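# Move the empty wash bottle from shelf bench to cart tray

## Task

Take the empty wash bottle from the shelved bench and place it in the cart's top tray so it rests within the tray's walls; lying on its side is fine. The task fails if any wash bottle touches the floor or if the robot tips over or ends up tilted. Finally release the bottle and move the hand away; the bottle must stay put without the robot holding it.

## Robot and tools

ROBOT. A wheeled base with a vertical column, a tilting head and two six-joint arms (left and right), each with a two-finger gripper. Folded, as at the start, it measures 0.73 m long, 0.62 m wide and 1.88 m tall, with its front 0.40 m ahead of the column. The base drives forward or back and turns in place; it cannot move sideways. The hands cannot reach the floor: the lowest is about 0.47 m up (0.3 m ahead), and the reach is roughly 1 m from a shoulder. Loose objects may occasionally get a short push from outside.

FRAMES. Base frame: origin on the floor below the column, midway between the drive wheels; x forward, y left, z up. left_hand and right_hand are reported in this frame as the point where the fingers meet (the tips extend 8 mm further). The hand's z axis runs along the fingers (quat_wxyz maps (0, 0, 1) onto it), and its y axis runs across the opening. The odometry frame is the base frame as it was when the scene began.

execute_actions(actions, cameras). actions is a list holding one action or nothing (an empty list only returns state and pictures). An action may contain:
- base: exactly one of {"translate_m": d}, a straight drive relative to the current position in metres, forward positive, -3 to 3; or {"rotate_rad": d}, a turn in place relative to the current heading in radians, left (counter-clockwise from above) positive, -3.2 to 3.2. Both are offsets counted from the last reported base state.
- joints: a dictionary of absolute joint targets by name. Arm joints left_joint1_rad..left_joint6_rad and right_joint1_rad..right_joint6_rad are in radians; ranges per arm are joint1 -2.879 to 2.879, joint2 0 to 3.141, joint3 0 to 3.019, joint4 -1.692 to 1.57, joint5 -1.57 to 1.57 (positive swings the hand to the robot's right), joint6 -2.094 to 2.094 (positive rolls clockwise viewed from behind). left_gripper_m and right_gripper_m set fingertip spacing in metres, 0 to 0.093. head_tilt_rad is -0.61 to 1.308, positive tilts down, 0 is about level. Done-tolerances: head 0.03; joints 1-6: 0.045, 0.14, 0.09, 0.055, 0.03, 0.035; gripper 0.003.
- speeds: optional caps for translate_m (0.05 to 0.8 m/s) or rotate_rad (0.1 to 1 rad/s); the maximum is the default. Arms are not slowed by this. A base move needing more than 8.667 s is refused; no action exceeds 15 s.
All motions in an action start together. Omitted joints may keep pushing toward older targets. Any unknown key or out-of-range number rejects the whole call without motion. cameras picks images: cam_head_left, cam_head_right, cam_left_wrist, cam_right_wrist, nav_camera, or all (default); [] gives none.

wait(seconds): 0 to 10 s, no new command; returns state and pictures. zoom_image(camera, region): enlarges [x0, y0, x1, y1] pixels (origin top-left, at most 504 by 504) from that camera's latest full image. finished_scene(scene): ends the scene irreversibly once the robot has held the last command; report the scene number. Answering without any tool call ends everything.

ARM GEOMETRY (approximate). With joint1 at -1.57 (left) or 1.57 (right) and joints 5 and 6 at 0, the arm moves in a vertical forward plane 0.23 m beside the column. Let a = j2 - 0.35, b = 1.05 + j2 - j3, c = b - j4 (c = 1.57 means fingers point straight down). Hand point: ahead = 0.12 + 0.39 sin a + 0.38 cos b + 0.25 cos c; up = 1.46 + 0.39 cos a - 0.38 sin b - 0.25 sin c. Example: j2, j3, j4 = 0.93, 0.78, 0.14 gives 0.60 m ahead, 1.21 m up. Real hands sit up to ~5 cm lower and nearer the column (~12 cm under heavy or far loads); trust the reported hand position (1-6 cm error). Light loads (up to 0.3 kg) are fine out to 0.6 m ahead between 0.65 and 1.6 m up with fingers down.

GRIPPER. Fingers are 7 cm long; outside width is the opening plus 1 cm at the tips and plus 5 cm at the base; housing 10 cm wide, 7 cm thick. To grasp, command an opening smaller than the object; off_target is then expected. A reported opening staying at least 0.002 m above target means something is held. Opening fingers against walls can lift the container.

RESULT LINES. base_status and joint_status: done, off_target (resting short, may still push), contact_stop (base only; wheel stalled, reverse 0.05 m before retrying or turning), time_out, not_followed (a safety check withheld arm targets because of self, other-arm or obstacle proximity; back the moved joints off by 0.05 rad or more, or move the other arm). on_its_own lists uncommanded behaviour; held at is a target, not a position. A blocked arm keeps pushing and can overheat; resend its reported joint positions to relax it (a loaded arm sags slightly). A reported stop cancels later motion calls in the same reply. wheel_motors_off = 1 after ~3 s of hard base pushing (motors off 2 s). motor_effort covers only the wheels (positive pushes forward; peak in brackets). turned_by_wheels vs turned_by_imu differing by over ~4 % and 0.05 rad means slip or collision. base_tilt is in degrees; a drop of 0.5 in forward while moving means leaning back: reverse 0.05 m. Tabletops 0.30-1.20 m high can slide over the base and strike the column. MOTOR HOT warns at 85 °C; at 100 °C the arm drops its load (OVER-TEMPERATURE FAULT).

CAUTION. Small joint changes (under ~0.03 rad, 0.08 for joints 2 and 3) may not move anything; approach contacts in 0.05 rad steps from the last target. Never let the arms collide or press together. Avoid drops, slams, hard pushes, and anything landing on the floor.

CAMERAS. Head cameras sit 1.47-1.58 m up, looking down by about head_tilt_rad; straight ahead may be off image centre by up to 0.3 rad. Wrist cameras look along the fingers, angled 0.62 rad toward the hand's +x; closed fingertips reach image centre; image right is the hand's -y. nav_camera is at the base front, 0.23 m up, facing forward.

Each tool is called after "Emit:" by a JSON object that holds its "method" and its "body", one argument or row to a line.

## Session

Emit:
{"method": "execute_actions", "body": {
  "actions": [
    {"joints":{"head_tilt_rad":0.25}}
  ]
}}

Scene clock: 0.90 s.
Joint torques (N m, as the arm reports them, + toward a larger angle): left_arm=[-0.73 -7.33 -1.   -1.32 -0.03 -0.06] | right_arm=[-0.47 -5.58 -0.88 -1.48  0.09  0.13]
base_odometry: x=+0.000 y=+0.000 heading=+0.000 (m, m, rad; odometry frame)
turned_by_wheels: +0.000 (rad since the last result)
turned_by_imu: +0.000 (rad since the last result)
base_tilt: forward=-0.1 right=+0.2 (deg)
base_status: not commanded
joint_positions: head_tilt_rad=+0.270 left_joint1_rad=-1.566 left_joint2_rad=+0.921 left_joint3_rad=+0.416 left_joint4_rad=-0.912 left_joint5_rad=-0.044 left_joint6_rad=-0.085 left_gripper_m=+0.095 right_joint1_rad=+1.549 right_joint2_rad=+0.877 right_joint3_rad=+0.380 right_joint4_rad=-0.965 right_joint5_rad=+0.048 right_joint6_rad=+0.069 right_gripper_m=+0.095
joint_status: all done
wheel_motors_off: 0
motor_effort: left_wheel=+2(2) right_wheel=+2(3) (%)
left_hand: x=+0.1488 y=+0.2333 z=+1.2434 quat_wxyz=(+0.431, +0.031, -0.901, -0.040) (m; base frame)
right_hand: x=+0.1306 y=-0.2380 z=+1.2613 quat_wxyz=(+0.451, -0.029, -0.891, +0.043) (m; base frame)
pictures: cam_head_left, cam_head_right, cam_left_wrist, cam_right_wrist, nav_camera
Images, in order (width x height): cam_head_left 672x504, cam_head_right 672x504, cam_left_wrist 504x504, cam_right_wrist 504x504, nav_camera 672x504.

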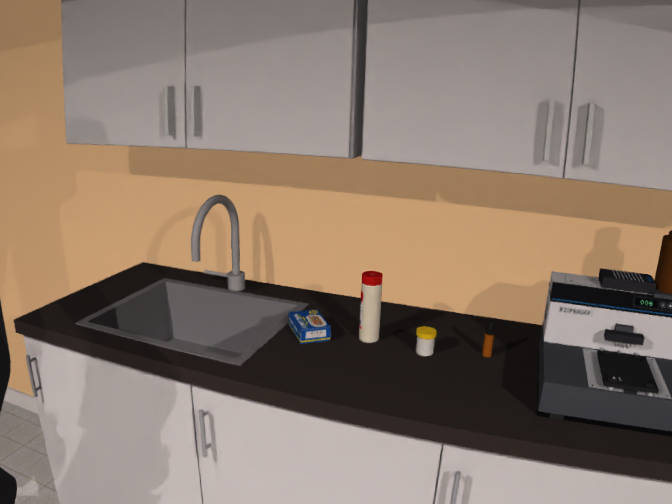

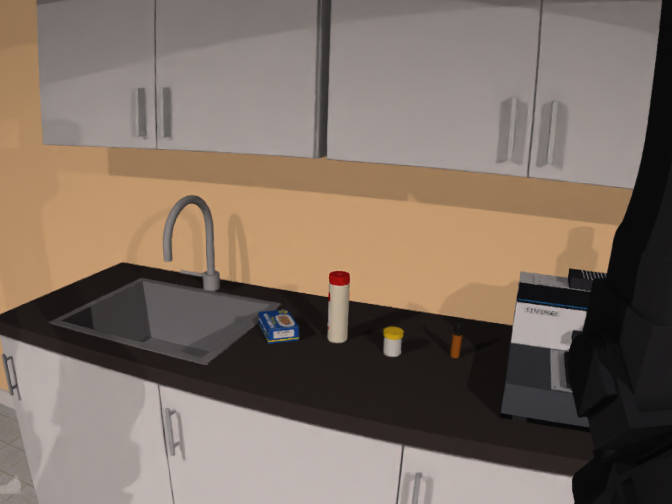

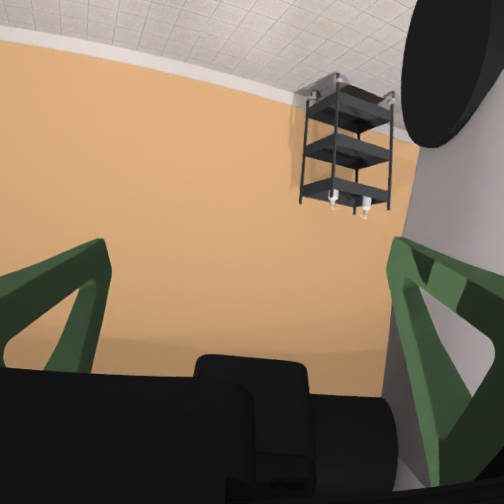

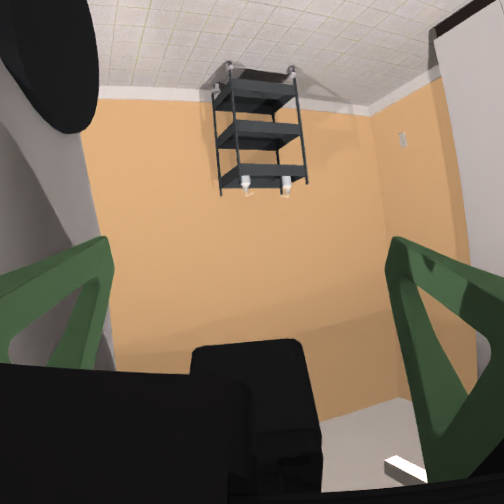

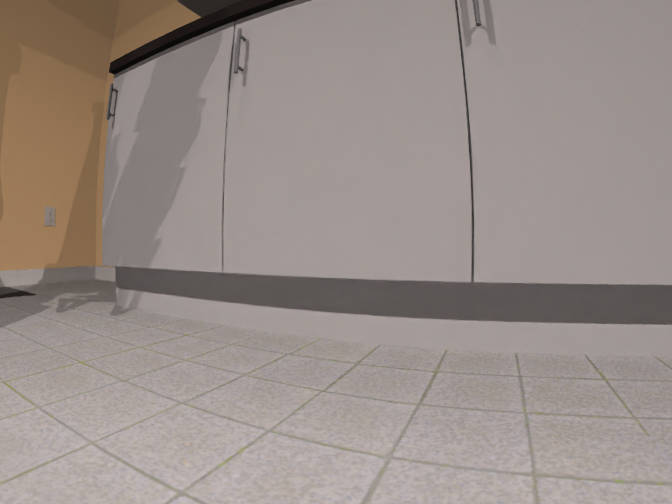

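Bench is likely to the left.

Emit:
{"method": "execute_actions", "body": {
  "actions": [
    {"base":{"rotate_rad":1.3}}
  ],
  "cameras": ["cam_head_left","cam_head_right","nav_camera"]
}}

Scene clock: 9.60 s.
Joint torques (N m, as the arm reports them, + toward a larger angle): left_arm=[-0.28 -7.66 -1.22 -1.39 -0.02 -0.06] | right_arm=[-0.67 -5.72 -0.95 -1.48  0.09  0.1 ]
base_odometry: x=+0.000 y=+0.000 heading=+1.300 (m, m, rad; odometry frame)
turned_by_wheels: +1.300 (rad since the last result)
turned_by_imu: +1.285 (rad since the last result)
base_tilt: forward=-0.1 right=+0.2 (deg)
base_status: done
joint_positions: head_tilt_rad=+0.269 left_joint1_rad=-1.566 left_joint2_rad=+0.921 left_joint3_rad=+0.416 left_joint4_rad=-0.912 left_joint5_rad=-0.044 left_joint6_rad=-0.085 left_gripper_m=+0.095 right_joint1_rad=+1.549 right_joint2_rad=+0.877 right_joint3_rad=+0.380 right_joint4_rad=-0.965 right_joint5_rad=+0.048 right_joint6_rad=+0.069 right_gripper_m=+0.095
joint_status: not commanded
wheel_motors_off: 0
motor_effort: left_wheel=+0(36) right_wheel=+0(32) (%)
left_hand: x=+0.1488 y=+0.2333 z=+1.2434 quat_wxyz=(+0.431, +0.031, -0.901, -0.040) (m; base frame)
right_hand: x=+0.1306 y=-0.2380 z=+1.2613 quat_wxyz=(+0.451, -0.029, -0.891, +0.043) (m; base frame)
pictures: cam_head_left, cam_head_right, nav_camera
Images, in order (width x height): cam_head_left 672x504, cam_head_right 672x504, nav_camera 672x504.

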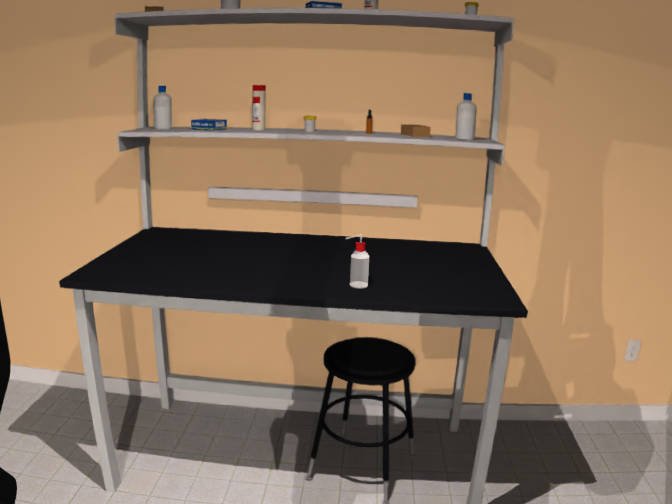

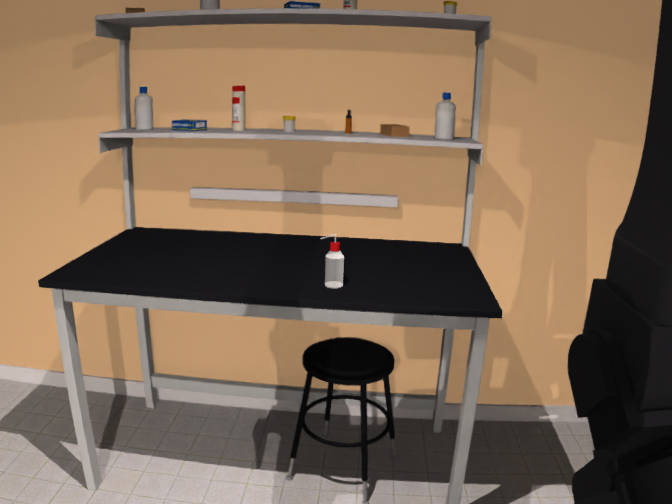

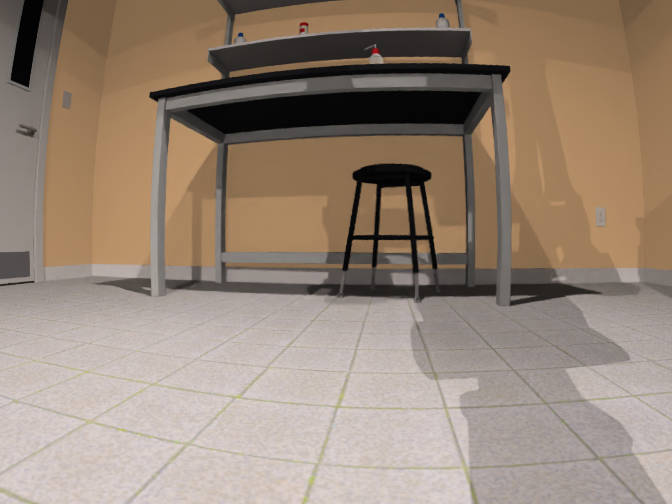

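Emit:
{"method": "execute_actions", "body": {
  "actions": [
    {"base":{"translate_m":1.0},"joints":{"right_joint1_rad":1.57,"right_joint2_rad":1.85,"right_joint3_rad":1.15,"right_joint4_rad":1.25,"right_joint5_rad":0,"right_joint6_rad":0,"head_tilt_rad":0.6}}
  ],
  "cameras": ["cam_head_left","cam_right_wrist","nav_camera"]
}}

Scene clock: 24.60 s.
Joint torques (N m, as the arm reports them, + toward a larger angle): left_arm=[-0.32 -6.86 -1.35 -1.35 -0.02 -0.09] | right_arm=[  0.2  -14.87   0.1    2.69  -0.06  -0.05]
base_odometry: x=+0.268 y=+0.964 heading=+1.300 (m, m, rad; odometry frame)
turned_by_wheels: +0.000 (rad since the last result)
turned_by_imu: +0.002 (rad since the last result)
base_tilt: forward=+0.0 right=+0.2 (deg)
base_status: done
joint_positions: head_tilt_rad=+0.604 left_joint1_rad=-1.566 left_joint2_rad=+0.921 left_joint3_rad=+0.418 left_joint4_rad=-0.912 left_joint5_rad=-0.044 left_joint6_rad=-0.085 left_gripper_m=+0.095 right_joint1_rad=+1.558 right_joint2_rad=+1.849 right_joint3_rad=+1.153 right_joint4_rad=+1.228 right_joint5_rad=+0.004 right_joint6_rad=+0.011 right_gripper_m=+0.095
joint_status: all done
wheel_motors_off: 0
motor_effort: left_wheel=+0(45) right_wheel=+0(56) (%)
left_hand: x=+0.1498 y=+0.2333 z=+1.2430 quat_wxyz=(+0.430, +0.031, -0.902, -0.040) (m; base frame)
right_hand: x=+0.6561 y=-0.2348 z=+0.9845 quat_wxyz=(-0.503, -0.006, -0.864, +0.005) (m; base frame)
pictures: cam_head_left, cam_right_wrist, nav_camera
Images, in order (width x height): cam_head_left 672x504, cam_right_wrist 504x504, nav_camera 672x504.

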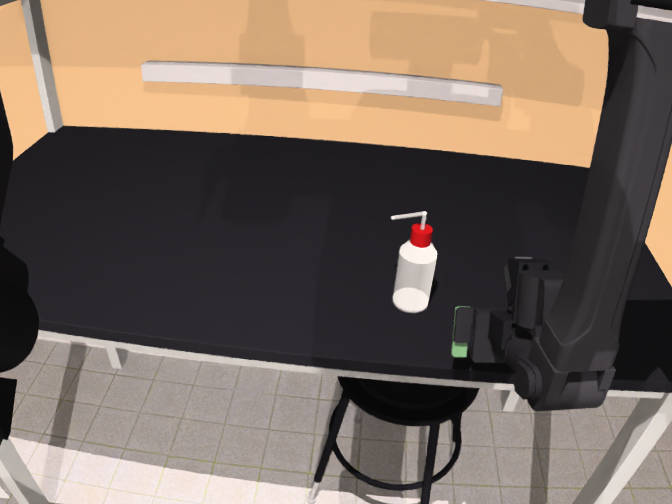

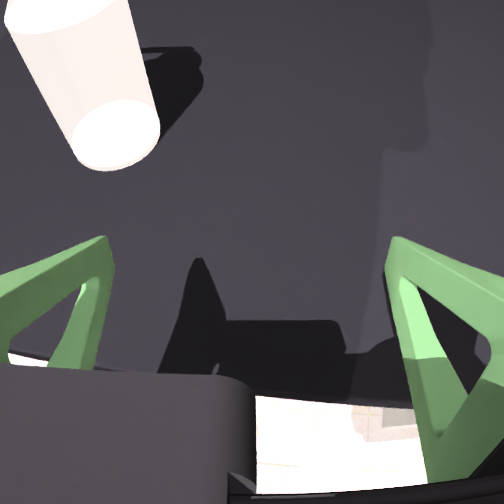

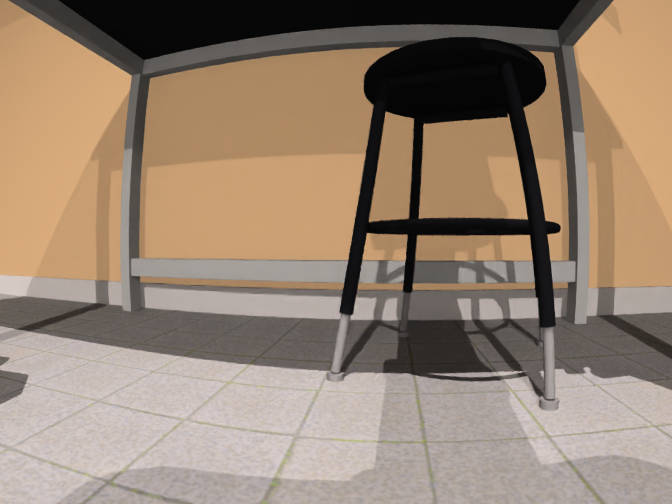

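Emit:
{"method": "execute_actions", "body": {
  "actions": [
    {"base":{"rotate_rad":0.115}}
  ],
  "cameras": []
}}

Emit:
{"method": "execute_actions", "body": {
  "actions": [
    {"base":{"translate_m":0.05},"speeds":{"translate_m":0.15}}
  ],
  "cameras": ["cam_head_left","cam_right_wrist"]
}}

Scene clock: 34.93 s.
Joint torques (N m, as the arm reports them, + toward a larger angle): left_arm=[-0.54 -7.52 -1.26 -1.38 -0.03 -0.03] | right_arm=[  0.07 -14.85   0.07   2.75  -0.03  -0.04]
base_odometry: x=+0.268 y=+0.964 heading=+1.414 (m, m, rad; odometry frame)
turned_by_wheels: +0.114 (rad since the last result)
turned_by_imu: +0.112 (rad since the last result)
base_tilt: forward=-0.1 right=+0.2 (deg)
base_status: done
joint_positions: head_tilt_rad=+0.604 left_joint1_rad=-1.566 left_joint2_rad=+0.921 left_joint3_rad=+0.418 left_joint4_rad=-0.912 left_joint5_rad=-0.044 left_joint6_rad=-0.085 left_gripper_m=+0.095 right_joint1_rad=+1.566 right_joint2_rad=+1.849 right_joint3_rad=+1.153 right_joint4_rad=+1.228 right_joint5_rad=+0.004 right_joint6_rad=+0.011 right_gripper_m=+0.095
joint_status: not commanded
wheel_motors_off: 0
motor_effort: left_wheel=-1(37) right_wheel=+0(40) (%)
left_hand: x=+0.1498 y=+0.2333 z=+1.2430 quat_wxyz=(+0.430, +0.031, -0.902, -0.040) (m; base frame)
right_hand: x=+0.6561 y=-0.2297 z=+0.9844 quat_wxyz=(-0.503, -0.006, -0.864, +0.001) (m; base frame)
pictures: none
No camera images: the call's "cameras" was empty. Leave "cameras" out to get every camera's image.

Scene clock: 36.07 s.
Joint torques (N m, as the arm reports them, + toward a larger angle): left_arm=[-0.6  -6.95 -1.2  -1.31 -0.04 -0.07] | right_arm=[ -0.11 -15.25   0.38   2.63  -0.05  -0.04]
base_odometry: x=+0.275 y=+1.013 heading=+1.414 (m, m, rad; odometry frame)
turned_by_wheels: +0.001 (rad since the last result)
turned_by_imu: +0.001 (rad since the last result)
base_tilt: forward=+0.0 right=+0.3 (deg)
base_status: done
joint_positions: head_tilt_rad=+0.604 left_joint1_rad=-1.566 left_joint2_rad=+0.921 left_joint3_rad=+0.417 left_joint4_rad=-0.912 left_joint5_rad=-0.044 left_joint6_rad=-0.085 left_gripper_m=+0.095 right_joint1_rad=+1.566 right_joint2_rad=+1.849 right_joint3_rad=+1.151 right_joint4_rad=+1.228 right_joint5_rad=+0.004 right_joint6_rad=+0.011 right_gripper_m=+0.095
joint_status: not commanded
wheel_motors_off: 0
motor_effort: left_wheel=+0(50) right_wheel=-1(40) (%)
left_hand: x=+0.1492 y=+0.2333 z=+1.2432 quat_wxyz=(+0.430, +0.031, -0.901, -0.040) (m; base frame)
right_hand: x=+0.6548 y=-0.2296 z=+0.9840 quat_wxyz=(-0.502, -0.006, -0.865, +0.001) (m; base frame)
pictures: cam_head_left, cam_right_wrist
Images, in order (width x height): cam_head_left 672x504, cam_right_wrist 504x504.

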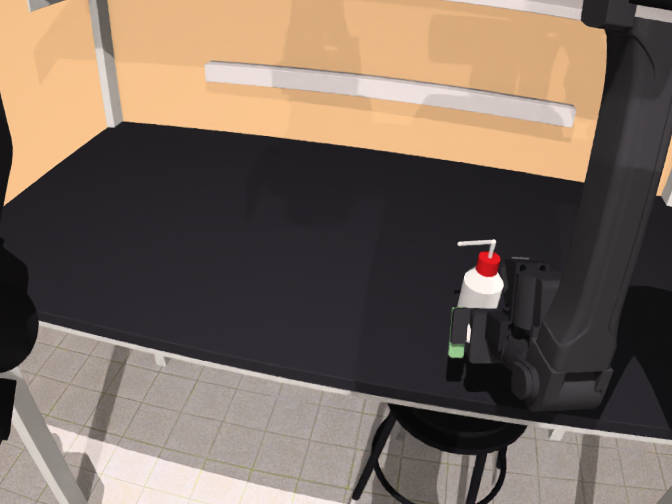

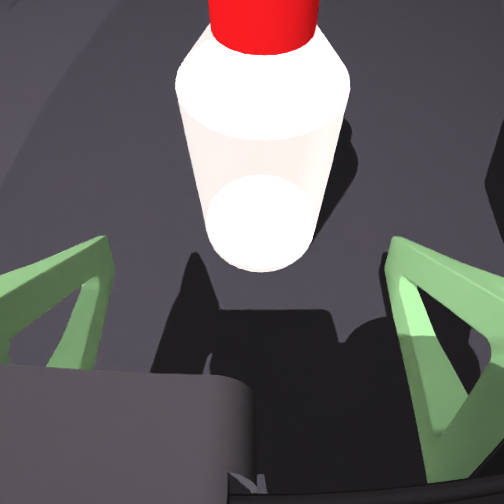

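Emit:
{"method": "execute_actions", "body": {
  "actions": [
    {"base":{"translate_m":0.065},"speeds":{"translate_m":0.1}}
  ],
  "cameras": ["cam_right_wrist"]
}}

Emit:
{"method": "execute_actions", "body": {
  "actions": [
    {"joints":{"right_gripper_m":0.03}}
  ],
  "cameras": ["cam_right_wrist"]
}}

Scene clock: 43.23 s.
Joint torques (N m, as the arm reports them, + toward a larger angle): left_arm=[-0.62 -8.21 -1.21 -1.38 -0.02 -0.06] | right_arm=[ -0.04 -14.69   0.27   2.63  -0.05  -0.03]
base_odometry: x=+0.285 y=+1.077 heading=+1.415 (m, m, rad; odometry frame)
turned_by_wheels: +0.001 (rad since the last result)
turned_by_imu: +0.002 (rad since the last result)
base_tilt: forward=+0.0 right=+0.1 (deg)
base_status: done
joint_positions: head_tilt_rad=+0.604 left_joint1_rad=-1.566 left_joint2_rad=+0.921 left_joint3_rad=+0.416 left_joint4_rad=-0.912 left_joint5_rad=-0.044 left_joint6_rad=-0.085 left_gripper_m=+0.095 right_joint1_rad=+1.566 right_joint2_rad=+1.849 right_joint3_rad=+1.152 right_joint4_rad=+1.228 right_joint5_rad=+0.004 right_joint6_rad=+0.011 right_gripper_m=+0.095
joint_status: not commanded
wheel_motors_off: 0
motor_effort: left_wheel=+0(48) right_wheel=-1(36) (%)
left_hand: x=+0.1490 y=+0.2333 z=+1.2433 quat_wxyz=(+0.430, +0.031, -0.901, -0.040) (m; base frame)
right_hand: x=+0.6553 y=-0.2296 z=+0.9842 quat_wxyz=(-0.503, -0.006, -0.864, +0.001) (m; base frame)
pictures: cam_right_wrist
Images, in order (width x height): cam_right_wrist 504x504.

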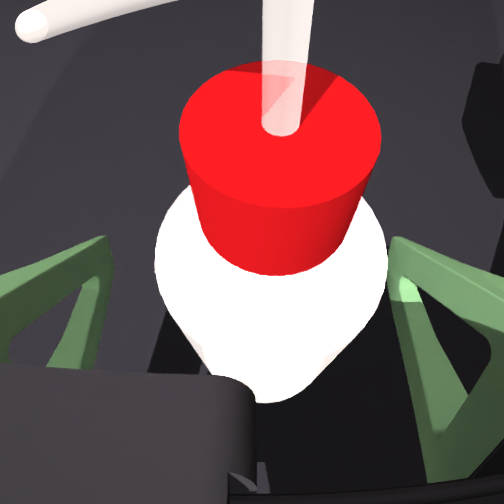

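Scene clock: 43.87 s.
Joint torques (N m, as the arm reports them, + toward a larger angle): left_arm=[-0.48 -7.15 -1.14 -1.41 -0.02 -0.05] | right_arm=[  0.   -14.81   0.22   2.56  -0.01  -0.02]
base_odometry: x=+0.285 y=+1.077 heading=+1.415 (m, m, rad; odometry frame)
turned_by_wheels: +0.000 (rad since the last result)
turned_by_imu: +0.000 (rad since the last result)
base_tilt: forward=-0.1 right=+0.2 (deg)
base_status: not commanded
joint_positions: head_tilt_rad=+0.604 left_joint1_rad=-1.566 left_joint2_rad=+0.921 left_joint3_rad=+0.416 left_joint4_rad=-0.912 left_joint5_rad=-0.044 left_joint6_rad=-0.085 left_gripper_m=+0.095 right_joint1_rad=+1.566 right_joint2_rad=+1.849 right_joint3_rad=+1.152 right_joint4_rad=+1.228 right_joint5_rad=+0.003 right_joint6_rad=+0.010 right_gripper_m=+0.055
joint_status: right_gripper_m off_target (ended at +0.055, target +0.030)
wheel_motors_off: 0
motor_effort: left_wheel=+1(1) right_wheel=-1(1) (%)
left_hand: x=+0.1490 y=+0.2333 z=+1.2433 quat_wxyz=(+0.430, +0.031, -0.901, -0.040) (m; base frame)
right_hand: x=+0.6554 y=-0.2295 z=+0.9843 quat_wxyz=(-0.503, -0.005, -0.864, +0.001) (m; base frame)
pictures: cam_right_wrist
Images, in order (width x height): cam_right_wrist 504x504.

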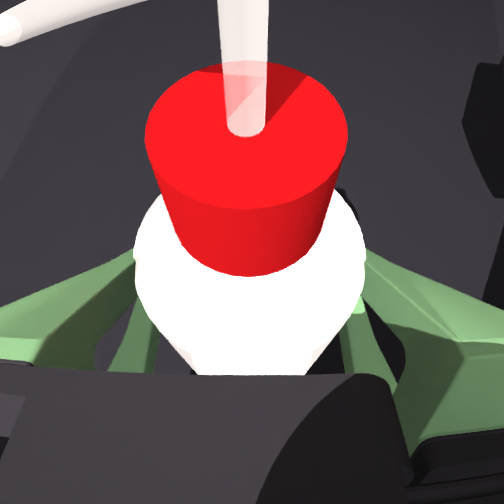

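Emit:
{"method": "execute_actions", "body": {
  "actions": [
    {"joints":{"right_joint2_rad":1.55,"right_joint3_rad":0.9,"right_joint4_rad":1.2}}
  ],
  "cameras": []
}}

Emit:
{"method": "execute_actions", "body": {
  "actions": [
    {"base":{"translate_m":-0.6},"joints":{"head_tilt_rad":0.35}}
  ],
  "cameras": []
}}

Emit:
{"method": "execute_actions", "body": {
  "actions": [
    {"base":{"rotate_rad":2.0}}
  ],
  "cameras": ["cam_head_left","cam_head_right","nav_camera"]
}}

Scene clock: 52.03 s.
Joint torques (N m, as the arm reports them, + toward a larger angle): left_arm=[-0.51 -7.42 -1.08 -1.38  0.   -0.06] | right_arm=[ -0.55 -13.82   0.71   1.41   0.     0.  ]
base_odometry: x=+0.285 y=+1.077 heading=+1.415 (m, m, rad; odometry frame)
turned_by_wheels: +0.000 (rad since the last result)
turned_by_imu: +0.001 (rad since the last result)
base_tilt: forward=-0.1 right=+0.2 (deg)
base_status: not commanded
joint_positions: head_tilt_rad=+0.604 left_joint1_rad=-1.566 left_joint2_rad=+0.921 left_joint3_rad=+0.416 left_joint4_rad=-0.912 left_joint5_rad=-0.044 left_joint6_rad=-0.085 left_gripper_m=+0.095 right_joint1_rad=+1.566 right_joint2_rad=+1.538 right_joint3_rad=+0.904 right_joint4_rad=+1.210 right_joint5_rad=+0.003 right_joint6_rad=+0.010 right_gripper_m=+0.055
joint_status: all done
wheel_motors_off: 0
motor_effort: left_wheel=+1(1) right_wheel=-1(2) (%)
left_hand: x=+0.1490 y=+0.2333 z=+1.2433 quat_wxyz=(+0.430, +0.031, -0.901, -0.040) (m; base frame)
right_hand: x=+0.6583 y=-0.2290 z=+1.1071 quat_wxyz=(-0.522, -0.005, -0.853, +0.001) (m; base frame)
pictures: none
No camera images: the call's "cameras" was empty. Leave "cameras" out to get every camera's image.

Scene clock: 54.53 s.
Joint torques (N m, as the arm reports them, + toward a larger angle): left_arm=[-0.54 -7.36 -0.99 -1.33 -0.04 -0.05] | right_arm=[ -0.28 -14.07   1.24   1.39   0.    -0.04]
base_odometry: x=+0.193 y=+0.484 heading=+1.416 (m, m, rad; odometry frame)
turned_by_wheels: +0.001 (rad since the last result)
turned_by_imu: +0.001 (rad since the last result)
base_tilt: forward=-0.1 right=+0.2 (deg)
base_status: done
joint_positions: head_tilt_rad=+0.369 left_joint1_rad=-1.566 left_joint2_rad=+0.921 left_joint3_rad=+0.413 left_joint4_rad=-0.912 left_joint5_rad=-0.044 left_joint6_rad=-0.085 left_gripper_m=+0.095 right_joint1_rad=+1.566 right_joint2_rad=+1.542 right_joint3_rad=+0.896 right_joint4_rad=+1.210 right_joint5_rad=+0.003 right_joint6_rad=+0.010 right_gripper_m=+0.055
joint_status: all done
wheel_motors_off: 0
motor_effort: left_wheel=+1(48) right_wheel=-2(49) (%)
left_hand: x=+0.1475 y=+0.2333 z=+1.2439 quat_wxyz=(+0.432, +0.031, -0.901, -0.040) (m; base frame)
right_hand: x=+0.6530 y=-0.2290 z=+1.1033 quat_wxyz=(-0.517, -0.005, -0.856, +0.001) (m; base frame)
pictures: none
No camera images: the call's "cameras" was empty. Leave "cameras" out to get every camera's image.

Scene clock: 57.83 s.
Joint torques (N m, as the arm reports them, + toward a larger angle): left_arm=[-0.67 -6.8  -1.05 -1.39 -0.01 -0.07] | right_arm=[ -0.04 -13.7    0.99   1.35  -0.01  -0.01]
base_odometry: x=+0.193 y=+0.484 heading=-2.867 (m, m, rad; odometry frame)
turned_by_wheels: +2.000 (rad since the last result)
turned_by_imu: +1.979 (rad since the last result)
base_tilt: forward=+0.0 right=+0.2 (deg)
base_status: done
joint_positions: head_tilt_rad=+0.369 left_joint1_rad=-1.566 left_joint2_rad=+0.921 left_joint3_rad=+0.416 left_joint4_rad=-0.912 left_joint5_rad=-0.044 left_joint6_rad=-0.085 left_gripper_m=+0.095 right_joint1_rad=+1.566 right_joint2_rad=+1.542 right_joint3_rad=+0.899 right_joint4_rad=+1.210 right_joint5_rad=+0.003 right_joint6_rad=+0.010 right_gripper_m=+0.055
joint_status: not commanded
wheel_motors_off: 0
motor_effort: left_wheel=+0(34) right_wheel=+0(44) (%)
left_hand: x=+0.1487 y=+0.2333 z=+1.2434 quat_wxyz=(+0.431, +0.031, -0.901, -0.040) (m; base frame)
right_hand: x=+0.6543 y=-0.2290 z=+1.1038 quat_wxyz=(-0.518, -0.005, -0.855, +0.001) (m; base frame)
pictures: cam_head_left, cam_head_right, nav_camera
Images, in order (width x height): cam_head_left 672x504, cam_head_right 672x504, nav_camera 672x504.

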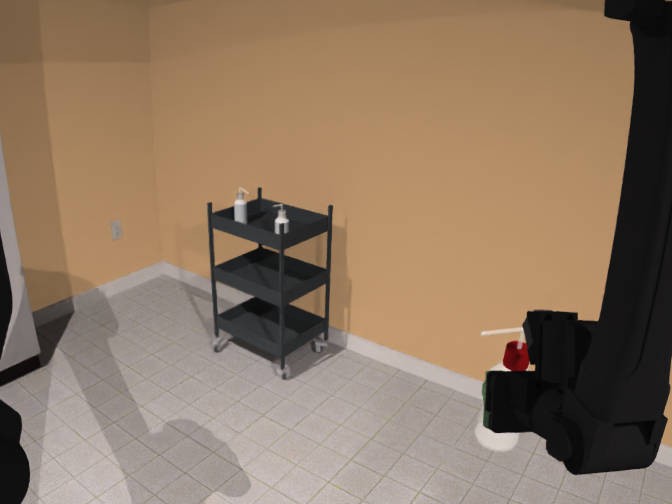

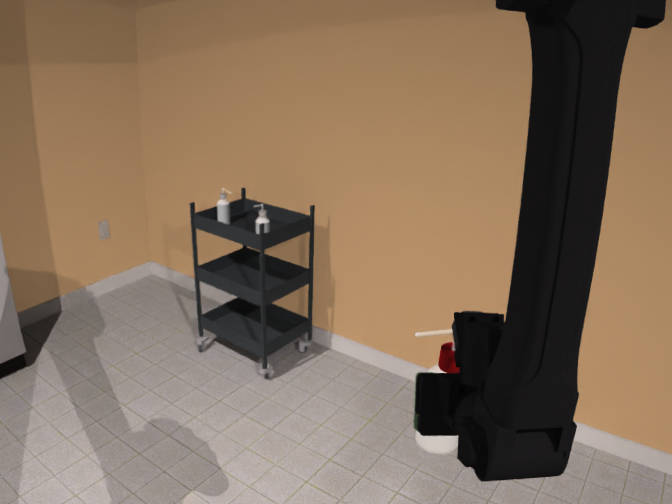

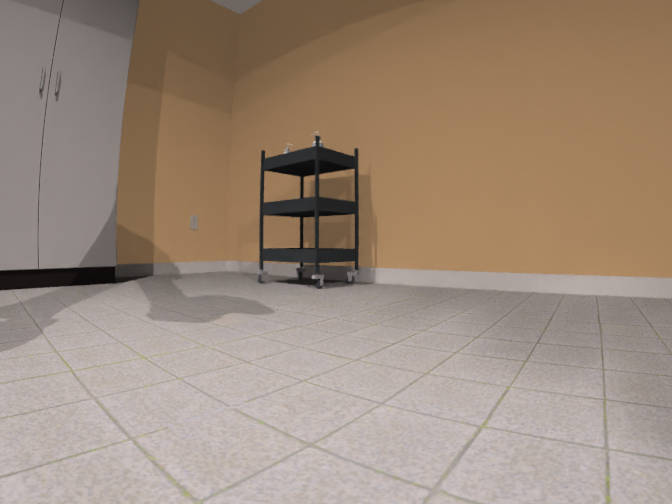

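Emit:
{"method": "execute_actions", "body": {
  "actions": [
    {"base":{"rotate_rad":0.11},"joints":{"right_joint2_rad":1.69,"right_joint3_rad":1.25,"right_joint4_rad":0.99}}
  ],
  "cameras": []
}}

Emit:
{"method": "execute_actions", "body": {
  "actions": [
    {"base":{"translate_m":1.3},"joints":{"head_tilt_rad":0.7}}
  ],
  "cameras": ["cam_head_left","cam_head_right","nav_camera"]
}}

Scene clock: 68.10 s.
Joint torques (N m, as the arm reports them, + toward a larger angle): left_arm=[-0.57 -6.88 -1.2  -1.43 -0.04 -0.06] | right_arm=[ -0.14 -17.72   2.76   1.38  -0.02  -0.02]
base_odometry: x=+0.193 y=+0.484 heading=-2.758 (m, m, rad; odometry frame)
turned_by_wheels: +0.110 (rad since the last result)
turned_by_imu: +0.109 (rad since the last result)
base_tilt: forward=+0.0 right=+0.2 (deg)
base_status: done
joint_positions: head_tilt_rad=+0.369 left_joint1_rad=-1.566 left_joint2_rad=+0.921 left_joint3_rad=+0.415 left_joint4_rad=-0.912 left_joint5_rad=-0.044 left_joint6_rad=-0.085 left_gripper_m=+0.095 right_joint1_rad=+1.567 right_joint2_rad=+1.694 right_joint3_rad=+1.251 right_joint4_rad=+0.997 right_joint5_rad=+0.003 right_joint6_rad=+0.010 right_gripper_m=+0.055
joint_status: all done
wheel_motors_off: 0
motor_effort: left_wheel=-1(28) right_wheel=+1(30) (%)
left_hand: x=+0.1485 y=+0.2333 z=+1.2435 quat_wxyz=(+0.431, +0.031, -0.901, -0.040) (m; base frame)
right_hand: x=+0.7464 y=-0.2287 z=+1.0439 quat_wxyz=(-0.513, -0.005, -0.858, +0.001) (m; base frame)
pictures: none
No camera images: the call's "cameras" was empty. Leave "cameras" out to get every camera's image.

Scene clock: 71.60 s.
Joint torques (N m, as the arm reports them, + toward a larger angle): left_arm=[-0.73 -7.67 -1.21 -1.37 -0.01 -0.08] | right_arm=[  0.13 -17.43   3.17   1.43   0.01  -0.02]
base_odometry: x=-1.013 y=-0.003 heading=-2.757 (m, m, rad; odometry frame)
turned_by_wheels: +0.000 (rad since the last result)
turned_by_imu: +0.002 (rad since the last result)
base_tilt: forward=-0.1 right=+0.2 (deg)
base_status: done
joint_positions: head_tilt_rad=+0.703 left_joint1_rad=-1.566 left_joint2_rad=+0.921 left_joint3_rad=+0.417 left_joint4_rad=-0.912 left_joint5_rad=-0.044 left_joint6_rad=-0.085 left_gripper_m=+0.095 right_joint1_rad=+1.567 right_joint2_rad=+1.694 right_joint3_rad=+1.247 right_joint4_rad=+0.997 right_joint5_rad=+0.003 right_joint6_rad=+0.010 right_gripper_m=+0.055
joint_status: all done
wheel_motors_off: 0
motor_effort: left_wheel=+0(44) right_wheel=+0(54) (%)
left_hand: x=+0.1493 y=+0.2333 z=+1.2432 quat_wxyz=(+0.430, +0.031, -0.901, -0.040) (m; base frame)
right_hand: x=+0.7447 y=-0.2287 z=+1.0432 quat_wxyz=(-0.512, -0.005, -0.859, +0.001) (m; base frame)
pictures: cam_head_left, cam_head_right, nav_camera
Images, in order (width x height): cam_head_left 672x504, cam_head_right 672x504, nav_camera 672x504.

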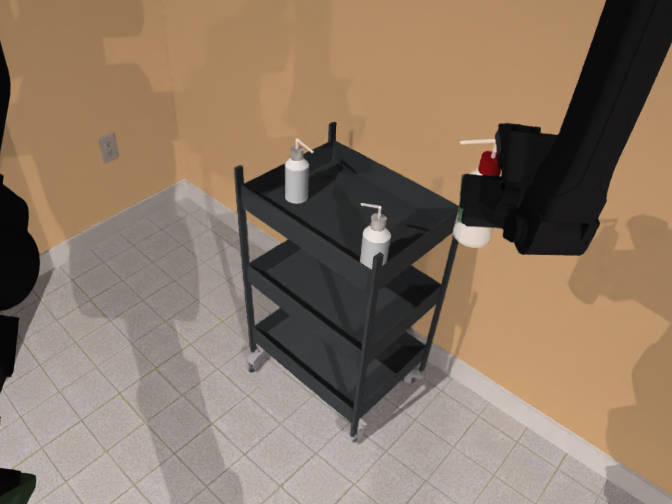

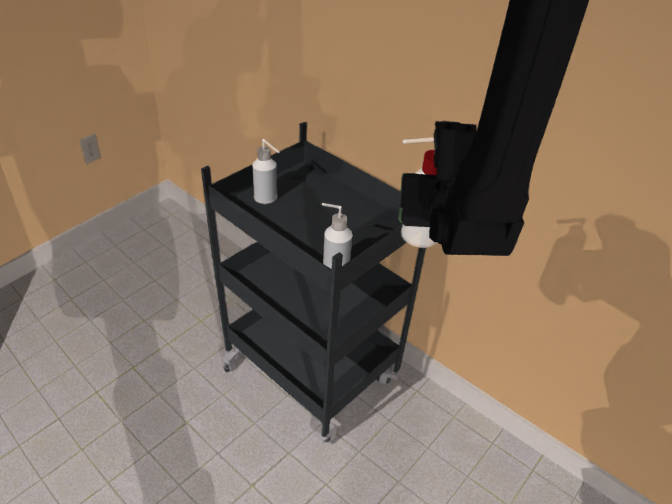

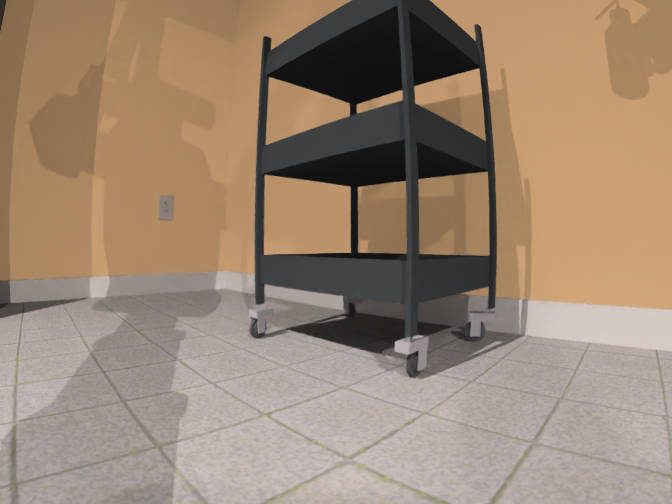

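Emit:
{"method": "execute_actions", "body": {
  "actions": [
    {"base":{"rotate_rad":0.075}}
  ],
  "cameras": []
}}

Emit:
{"method": "execute_actions", "body": {
  "actions": [
    {"base":{"translate_m":0.46},"speeds":{"translate_m":0.3}}
  ],
  "cameras": []
}}

Emit:
{"method": "execute_actions", "body": {
  "actions": [
    {"joints":{"right_joint2_rad":2.1,"right_joint3_rad":1.66,"right_joint4_rad":0.99}}
  ],
  "cameras": ["cam_head_left","cam_head_right","cam_right_wrist"]
}}

Scene clock: 86.97 s.
Joint torques (N m, as the arm reports them, + toward a larger angle): left_arm=[-0.55 -7.23 -0.99 -1.46 -0.03 -0.08] | right_arm=[ -0.46 -17.52   3.13   1.49  -0.01  -0.05]
base_odometry: x=-1.013 y=-0.003 heading=-2.684 (m, m, rad; odometry frame)
turned_by_wheels: +0.074 (rad since the last result)
turned_by_imu: +0.072 (rad since the last result)
base_tilt: forward=-0.2 right=+0.2 (deg)
base_status: done
joint_positions: head_tilt_rad=+0.703 left_joint1_rad=-1.566 left_joint2_rad=+0.921 left_joint3_rad=+0.417 left_joint4_rad=-0.912 left_joint5_rad=-0.044 left_joint6_rad=-0.085 left_gripper_m=+0.095 right_joint1_rad=+1.569 right_joint2_rad=+1.694 right_joint3_rad=+1.247 right_joint4_rad=+0.997 right_joint5_rad=+0.003 right_joint6_rad=+0.010 right_gripper_m=+0.055
joint_status: not commanded
wheel_motors_off: 0
motor_effort: left_wheel=-1(37) right_wheel=+0(43) (%)
left_hand: x=+0.1493 y=+0.2333 z=+1.2432 quat_wxyz=(+0.430, +0.031, -0.901, -0.040) (m; base frame)
right_hand: x=+0.7447 y=-0.2271 z=+1.0432 quat_wxyz=(-0.512, -0.005, -0.859, -0.001) (m; base frame)
pictures: none
No camera images: the call's "cameras" was empty. Leave "cameras" out to get every camera's image.

Scene clock: 89.70 s.
Joint torques (N m, as the arm reports them, + toward a larger angle): left_arm=[-0.33 -6.99 -1.1  -1.32 -0.05 -0.09] | right_arm=[ -0.32 -17.65   3.14   1.5   -0.03  -0.02]
base_odometry: x=-1.426 y=-0.206 heading=-2.683 (m, m, rad; odometry frame)
turned_by_wheels: +0.000 (rad since the last result)
turned_by_imu: +0.001 (rad since the last result)
base_tilt: forward=+0.0 right=+0.1 (deg)
base_status: done
joint_positions: head_tilt_rad=+0.703 left_joint1_rad=-1.566 left_joint2_rad=+0.921 left_joint3_rad=+0.417 left_joint4_rad=-0.912 left_joint5_rad=-0.044 left_joint6_rad=-0.085 left_gripper_m=+0.095 right_joint1_rad=+1.569 right_joint2_rad=+1.694 right_joint3_rad=+1.246 right_joint4_rad=+0.997 right_joint5_rad=+0.003 right_joint6_rad=+0.010 right_gripper_m=+0.055
joint_status: not commanded
wheel_motors_off: 0
motor_effort: left_wheel=+0(51) right_wheel=-1(36) (%)
left_hand: x=+0.1493 y=+0.2333 z=+1.2432 quat_wxyz=(+0.430, +0.031, -0.901, -0.040) (m; base frame)
right_hand: x=+0.7443 y=-0.2271 z=+1.0430 quat_wxyz=(-0.511, -0.005, -0.859, -0.001) (m; base frame)
pictures: none
No camera images: the call's "cameras" was empty. Leave "cameras" out to get every camera's image.

Scene clock: 91.20 s.
Joint torques (N m, as the arm reports them, + toward a larger angle): left_arm=[-0.39 -7.22 -1.12 -1.49 -0.04 -0.07] | right_arm=[ -0.28 -18.43   3.87   1.55  -0.02  -0.03]
base_odometry: x=-1.426 y=-0.206 heading=-2.683 (m, m, rad; odometry frame)
turned_by_wheels: +0.000 (rad since the last result)
turned_by_imu: +0.000 (rad since the last result)
base_tilt: forward=-0.1 right=+0.2 (deg)
base_status: not commanded
joint_positions: head_tilt_rad=+0.703 left_joint1_rad=-1.566 left_joint2_rad=+0.921 left_joint3_rad=+0.417 left_joint4_rad=-0.912 left_joint5_rad=-0.044 left_joint6_rad=-0.085 left_gripper_m=+0.095 right_joint1_rad=+1.569 right_joint2_rad=+2.114 right_joint3_rad=+1.647 right_joint4_rad=+0.997 right_joint5_rad=+0.003 right_joint6_rad=+0.010 right_gripper_m=+0.055
joint_status: all done
wheel_motors_off: 0
motor_effort: left_wheel=+0(0) right_wheel=-1(1) (%)
left_hand: x=+0.1493 y=+0.2333 z=+1.2432 quat_wxyz=(+0.430, +0.031, -0.901, -0.040) (m; base frame)
right_hand: x=+0.7364 y=-0.2273 z=+0.8777 quat_wxyz=(-0.503, -0.005, -0.864, -0.001) (m; base frame)
pictures: cam_head_left, cam_head_right, cam_right_wrist
Images, in order (width x height): cam_head_left 672x504, cam_head_right 672x504, cam_right_wrist 504x504.

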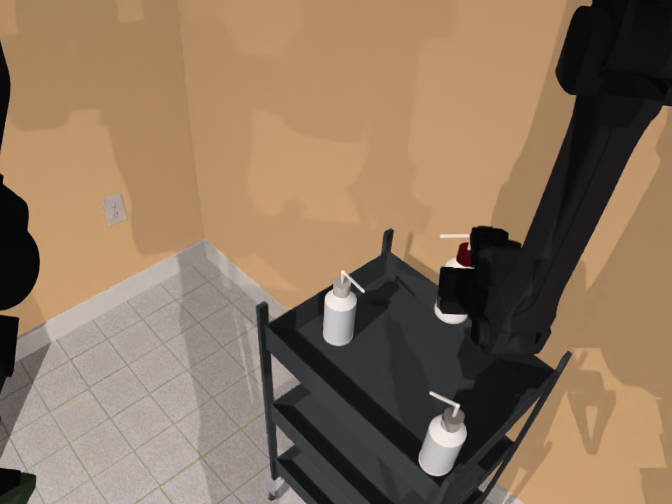

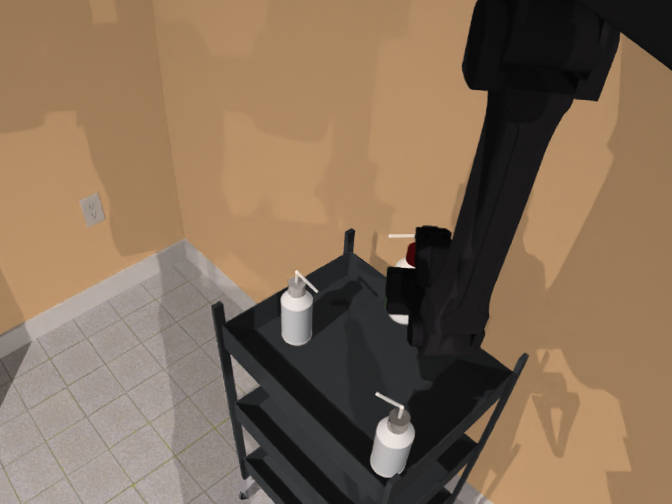

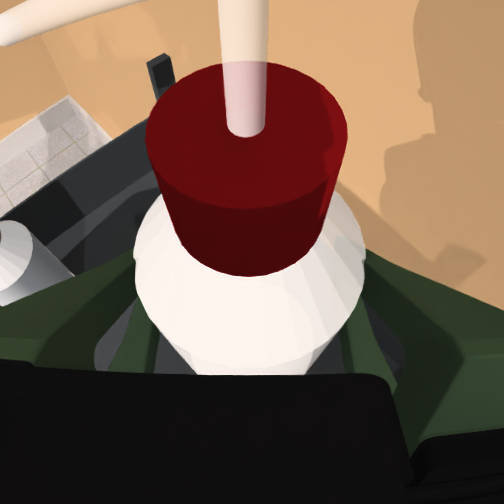

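Emit:
{"method": "execute_actions", "body": {
  "actions": [
    {"joints":{"right_joint1_rad":1.61,"right_joint2_rad":2.25,"right_joint3_rad":1.83}}
  ],
  "cameras": ["cam_head_left","cam_head_right"]
}}

Scene clock: 105.00 s.
Joint torques (N m, as the arm reports them, + toward a larger angle): left_arm=[-0.49 -7.6  -1.02 -1.32 -0.04 -0.06] | right_arm=[  0.24 -17.54   3.89   1.55  -0.03  -0.04]
base_odometry: x=-1.426 y=-0.206 heading=-2.683 (m, m, rad; odometry frame)
turned_by_wheels: +0.000 (rad since the last result)
turned_by_imu: +0.001 (rad since the last result)
base_tilt: forward=+0.0 right=+0.3 (deg)
base_status: not commanded
joint_positions: head_tilt_rad=+0.703 left_joint1_rad=-1.566 left_joint2_rad=+0.921 left_joint3_rad=+0.417 left_joint4_rad=-0.912 left_joint5_rad=-0.044 left_joint6_rad=-0.085 left_gripper_m=+0.095 right_joint1_rad=+1.607 right_joint2_rad=+2.254 right_joint3_rad=+1.820 right_joint4_rad=+0.997 right_joint5_rad=+0.003 right_joint6_rad=+0.010 right_gripper_m=+0.055
joint_status: all done
wheel_motors_off: 0
motor_effort: left_wheel=+1(0) right_wheel=-1(1) (%)
left_hand: x=+0.1493 y=+0.2333 z=+1.2432 quat_wxyz=(+0.430, +0.031, -0.901, -0.040) (m; base frame)
right_hand: x=+0.7385 y=-0.1942 z=+0.8344 quat_wxyz=(-0.517, -0.005, -0.856, -0.020) (m; base frame)
pictures: cam_head_left, cam_head_right
Images, in order (width x height): cam_head_left 672x504, cam_head_right 672x504.

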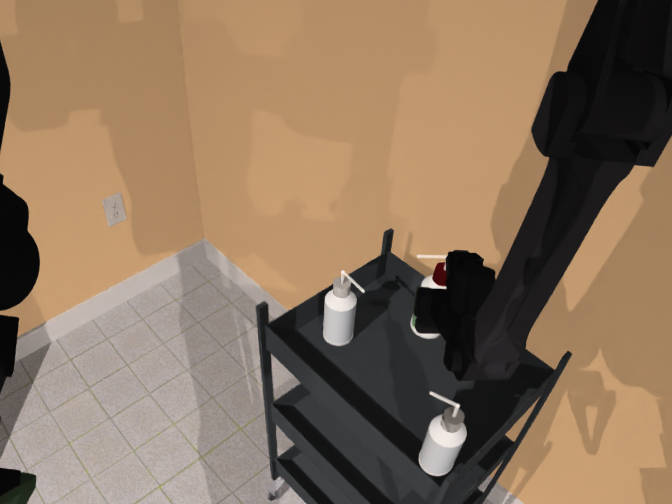

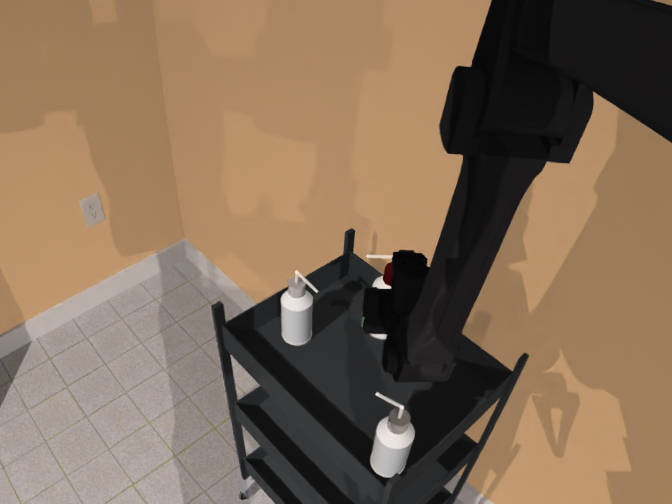

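Emit:
{"method": "execute_actions", "body": {
  "actions": [
    {"joints":{"right_joint2_rad":2.38,"right_joint3_rad":1.98}}
  ],
  "cameras": ["cam_head_left","cam_head_right"]
}}

Scene clock: 110.80 s.
Joint torques (N m, as the arm reports them, + toward a larger angle): left_arm=[-0.76 -7.61 -1.41 -1.46 -0.05 -0.09] | right_arm=[  0.89 -16.74   4.36   1.52  -0.03  -0.02]
base_odometry: x=-1.426 y=-0.206 heading=-2.683 (m, m, rad; odometry frame)
turned_by_wheels: +0.000 (rad since the last result)
turned_by_imu: +0.001 (rad since the last result)
base_tilt: forward=-0.1 right=+0.2 (deg)
base_status: not commanded
joint_positions: head_tilt_rad=+0.703 left_joint1_rad=-1.566 left_joint2_rad=+0.921 left_joint3_rad=+0.417 left_joint4_rad=-0.912 left_joint5_rad=-0.044 left_joint6_rad=-0.085 left_gripper_m=+0.095 right_joint1_rad=+1.607 right_joint2_rad=+2.384 right_joint3_rad=+1.967 right_joint4_rad=+0.997 right_joint5_rad=+0.003 right_joint6_rad=+0.010 right_gripper_m=+0.055
joint_status: all done
wheel_motors_off: 0
motor_effort: left_wheel=+0(1) right_wheel=-1(1) (%)
left_hand: x=+0.1493 y=+0.2333 z=+1.2432 quat_wxyz=(+0.430, +0.031, -0.901, -0.040) (m; base frame)
right_hand: x=+0.7271 y=-0.1931 z=+0.7926 quat_wxyz=(-0.524, -0.006, -0.852, -0.020) (m; base frame)
pictures: cam_head_left, cam_head_right
Images, in order (width x height): cam_head_left 672x504, cam_head_right 672x504.

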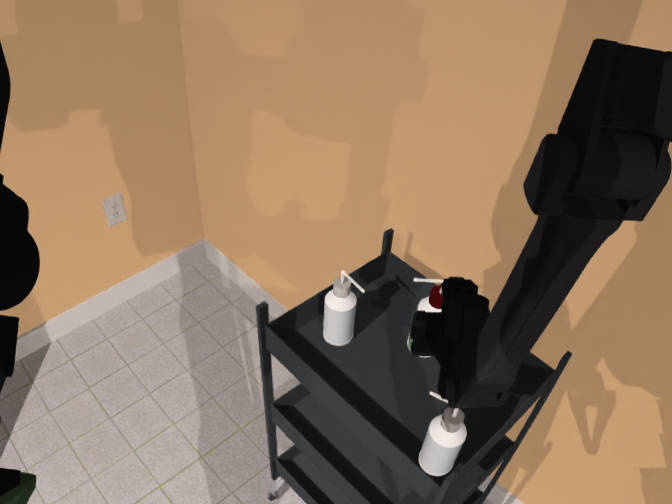

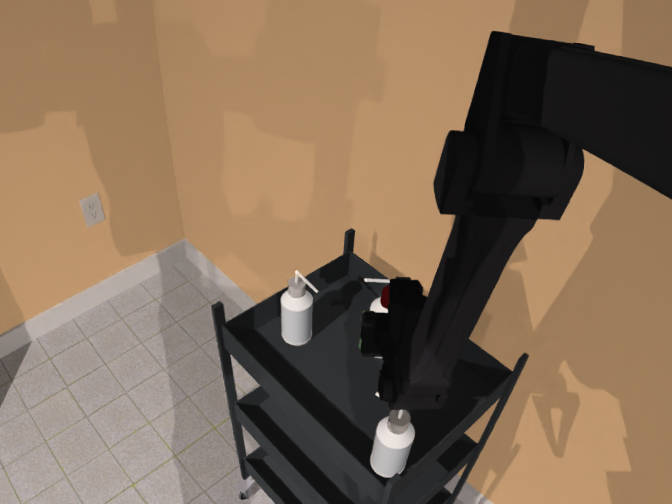

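The wrist is now just over the other bottle's nozzle, and the drop left is only about 3 cm, so I'll release here.

Emit:
{"method": "execute_actions", "body": {
  "actions": [
    {"joints":{"right_gripper_m":0.093}}
  ],
  "cameras": ["cam_head_left","cam_right_wrist"]
}}

Scene clock: 116.50 s.
Joint torques (N m, as the arm reports them, + toward a larger angle): left_arm=[-0.99 -7.03 -1.06 -1.35 -0.04 -0.03] | right_arm=[  0.84 -17.01   4.33   1.48  -0.03  -0.05]
base_odometry: x=-1.426 y=-0.206 heading=-2.683 (m, m, rad; odometry frame)
turned_by_wheels: +0.000 (rad since the last result)
turned_by_imu: +0.001 (rad since the last result)
base_tilt: forward=+0.0 right=+0.2 (deg)
base_status: not commanded
joint_positions: head_tilt_rad=+0.703 left_joint1_rad=-1.566 left_joint2_rad=+0.921 left_joint3_rad=+0.417 left_joint4_rad=-0.912 left_joint5_rad=-0.044 left_joint6_rad=-0.085 left_gripper_m=+0.095 right_joint1_rad=+1.607 right_joint2_rad=+2.384 right_joint3_rad=+1.967 right_joint4_rad=+0.997 right_joint5_rad=+0.003 right_joint6_rad=+0.010 right_gripper_m=+0.093
joint_status: all done
wheel_motors_off: 0
motor_effort: left_wheel=+0(1) right_wheel=-1(1) (%)
left_hand: x=+0.1493 y=+0.2333 z=+1.2432 quat_wxyz=(+0.430, +0.031, -0.901, -0.040) (m; base frame)
right_hand: x=+0.7271 y=-0.1931 z=+0.7926 quat_wxyz=(-0.524, -0.006, -0.852, -0.020) (m; base frame)
pictures: cam_head_left, cam_right_wrist
Images, in order (width x height): cam_head_left 672x504, cam_right_wrist 504x504.

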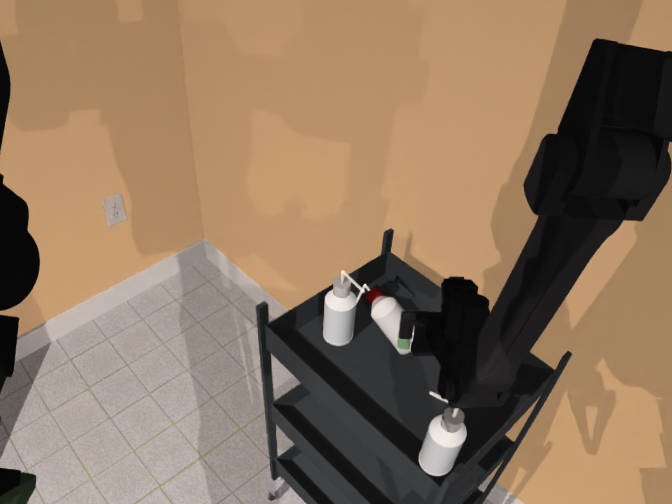

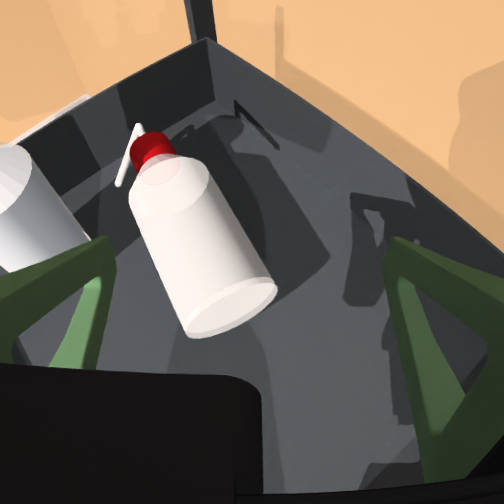

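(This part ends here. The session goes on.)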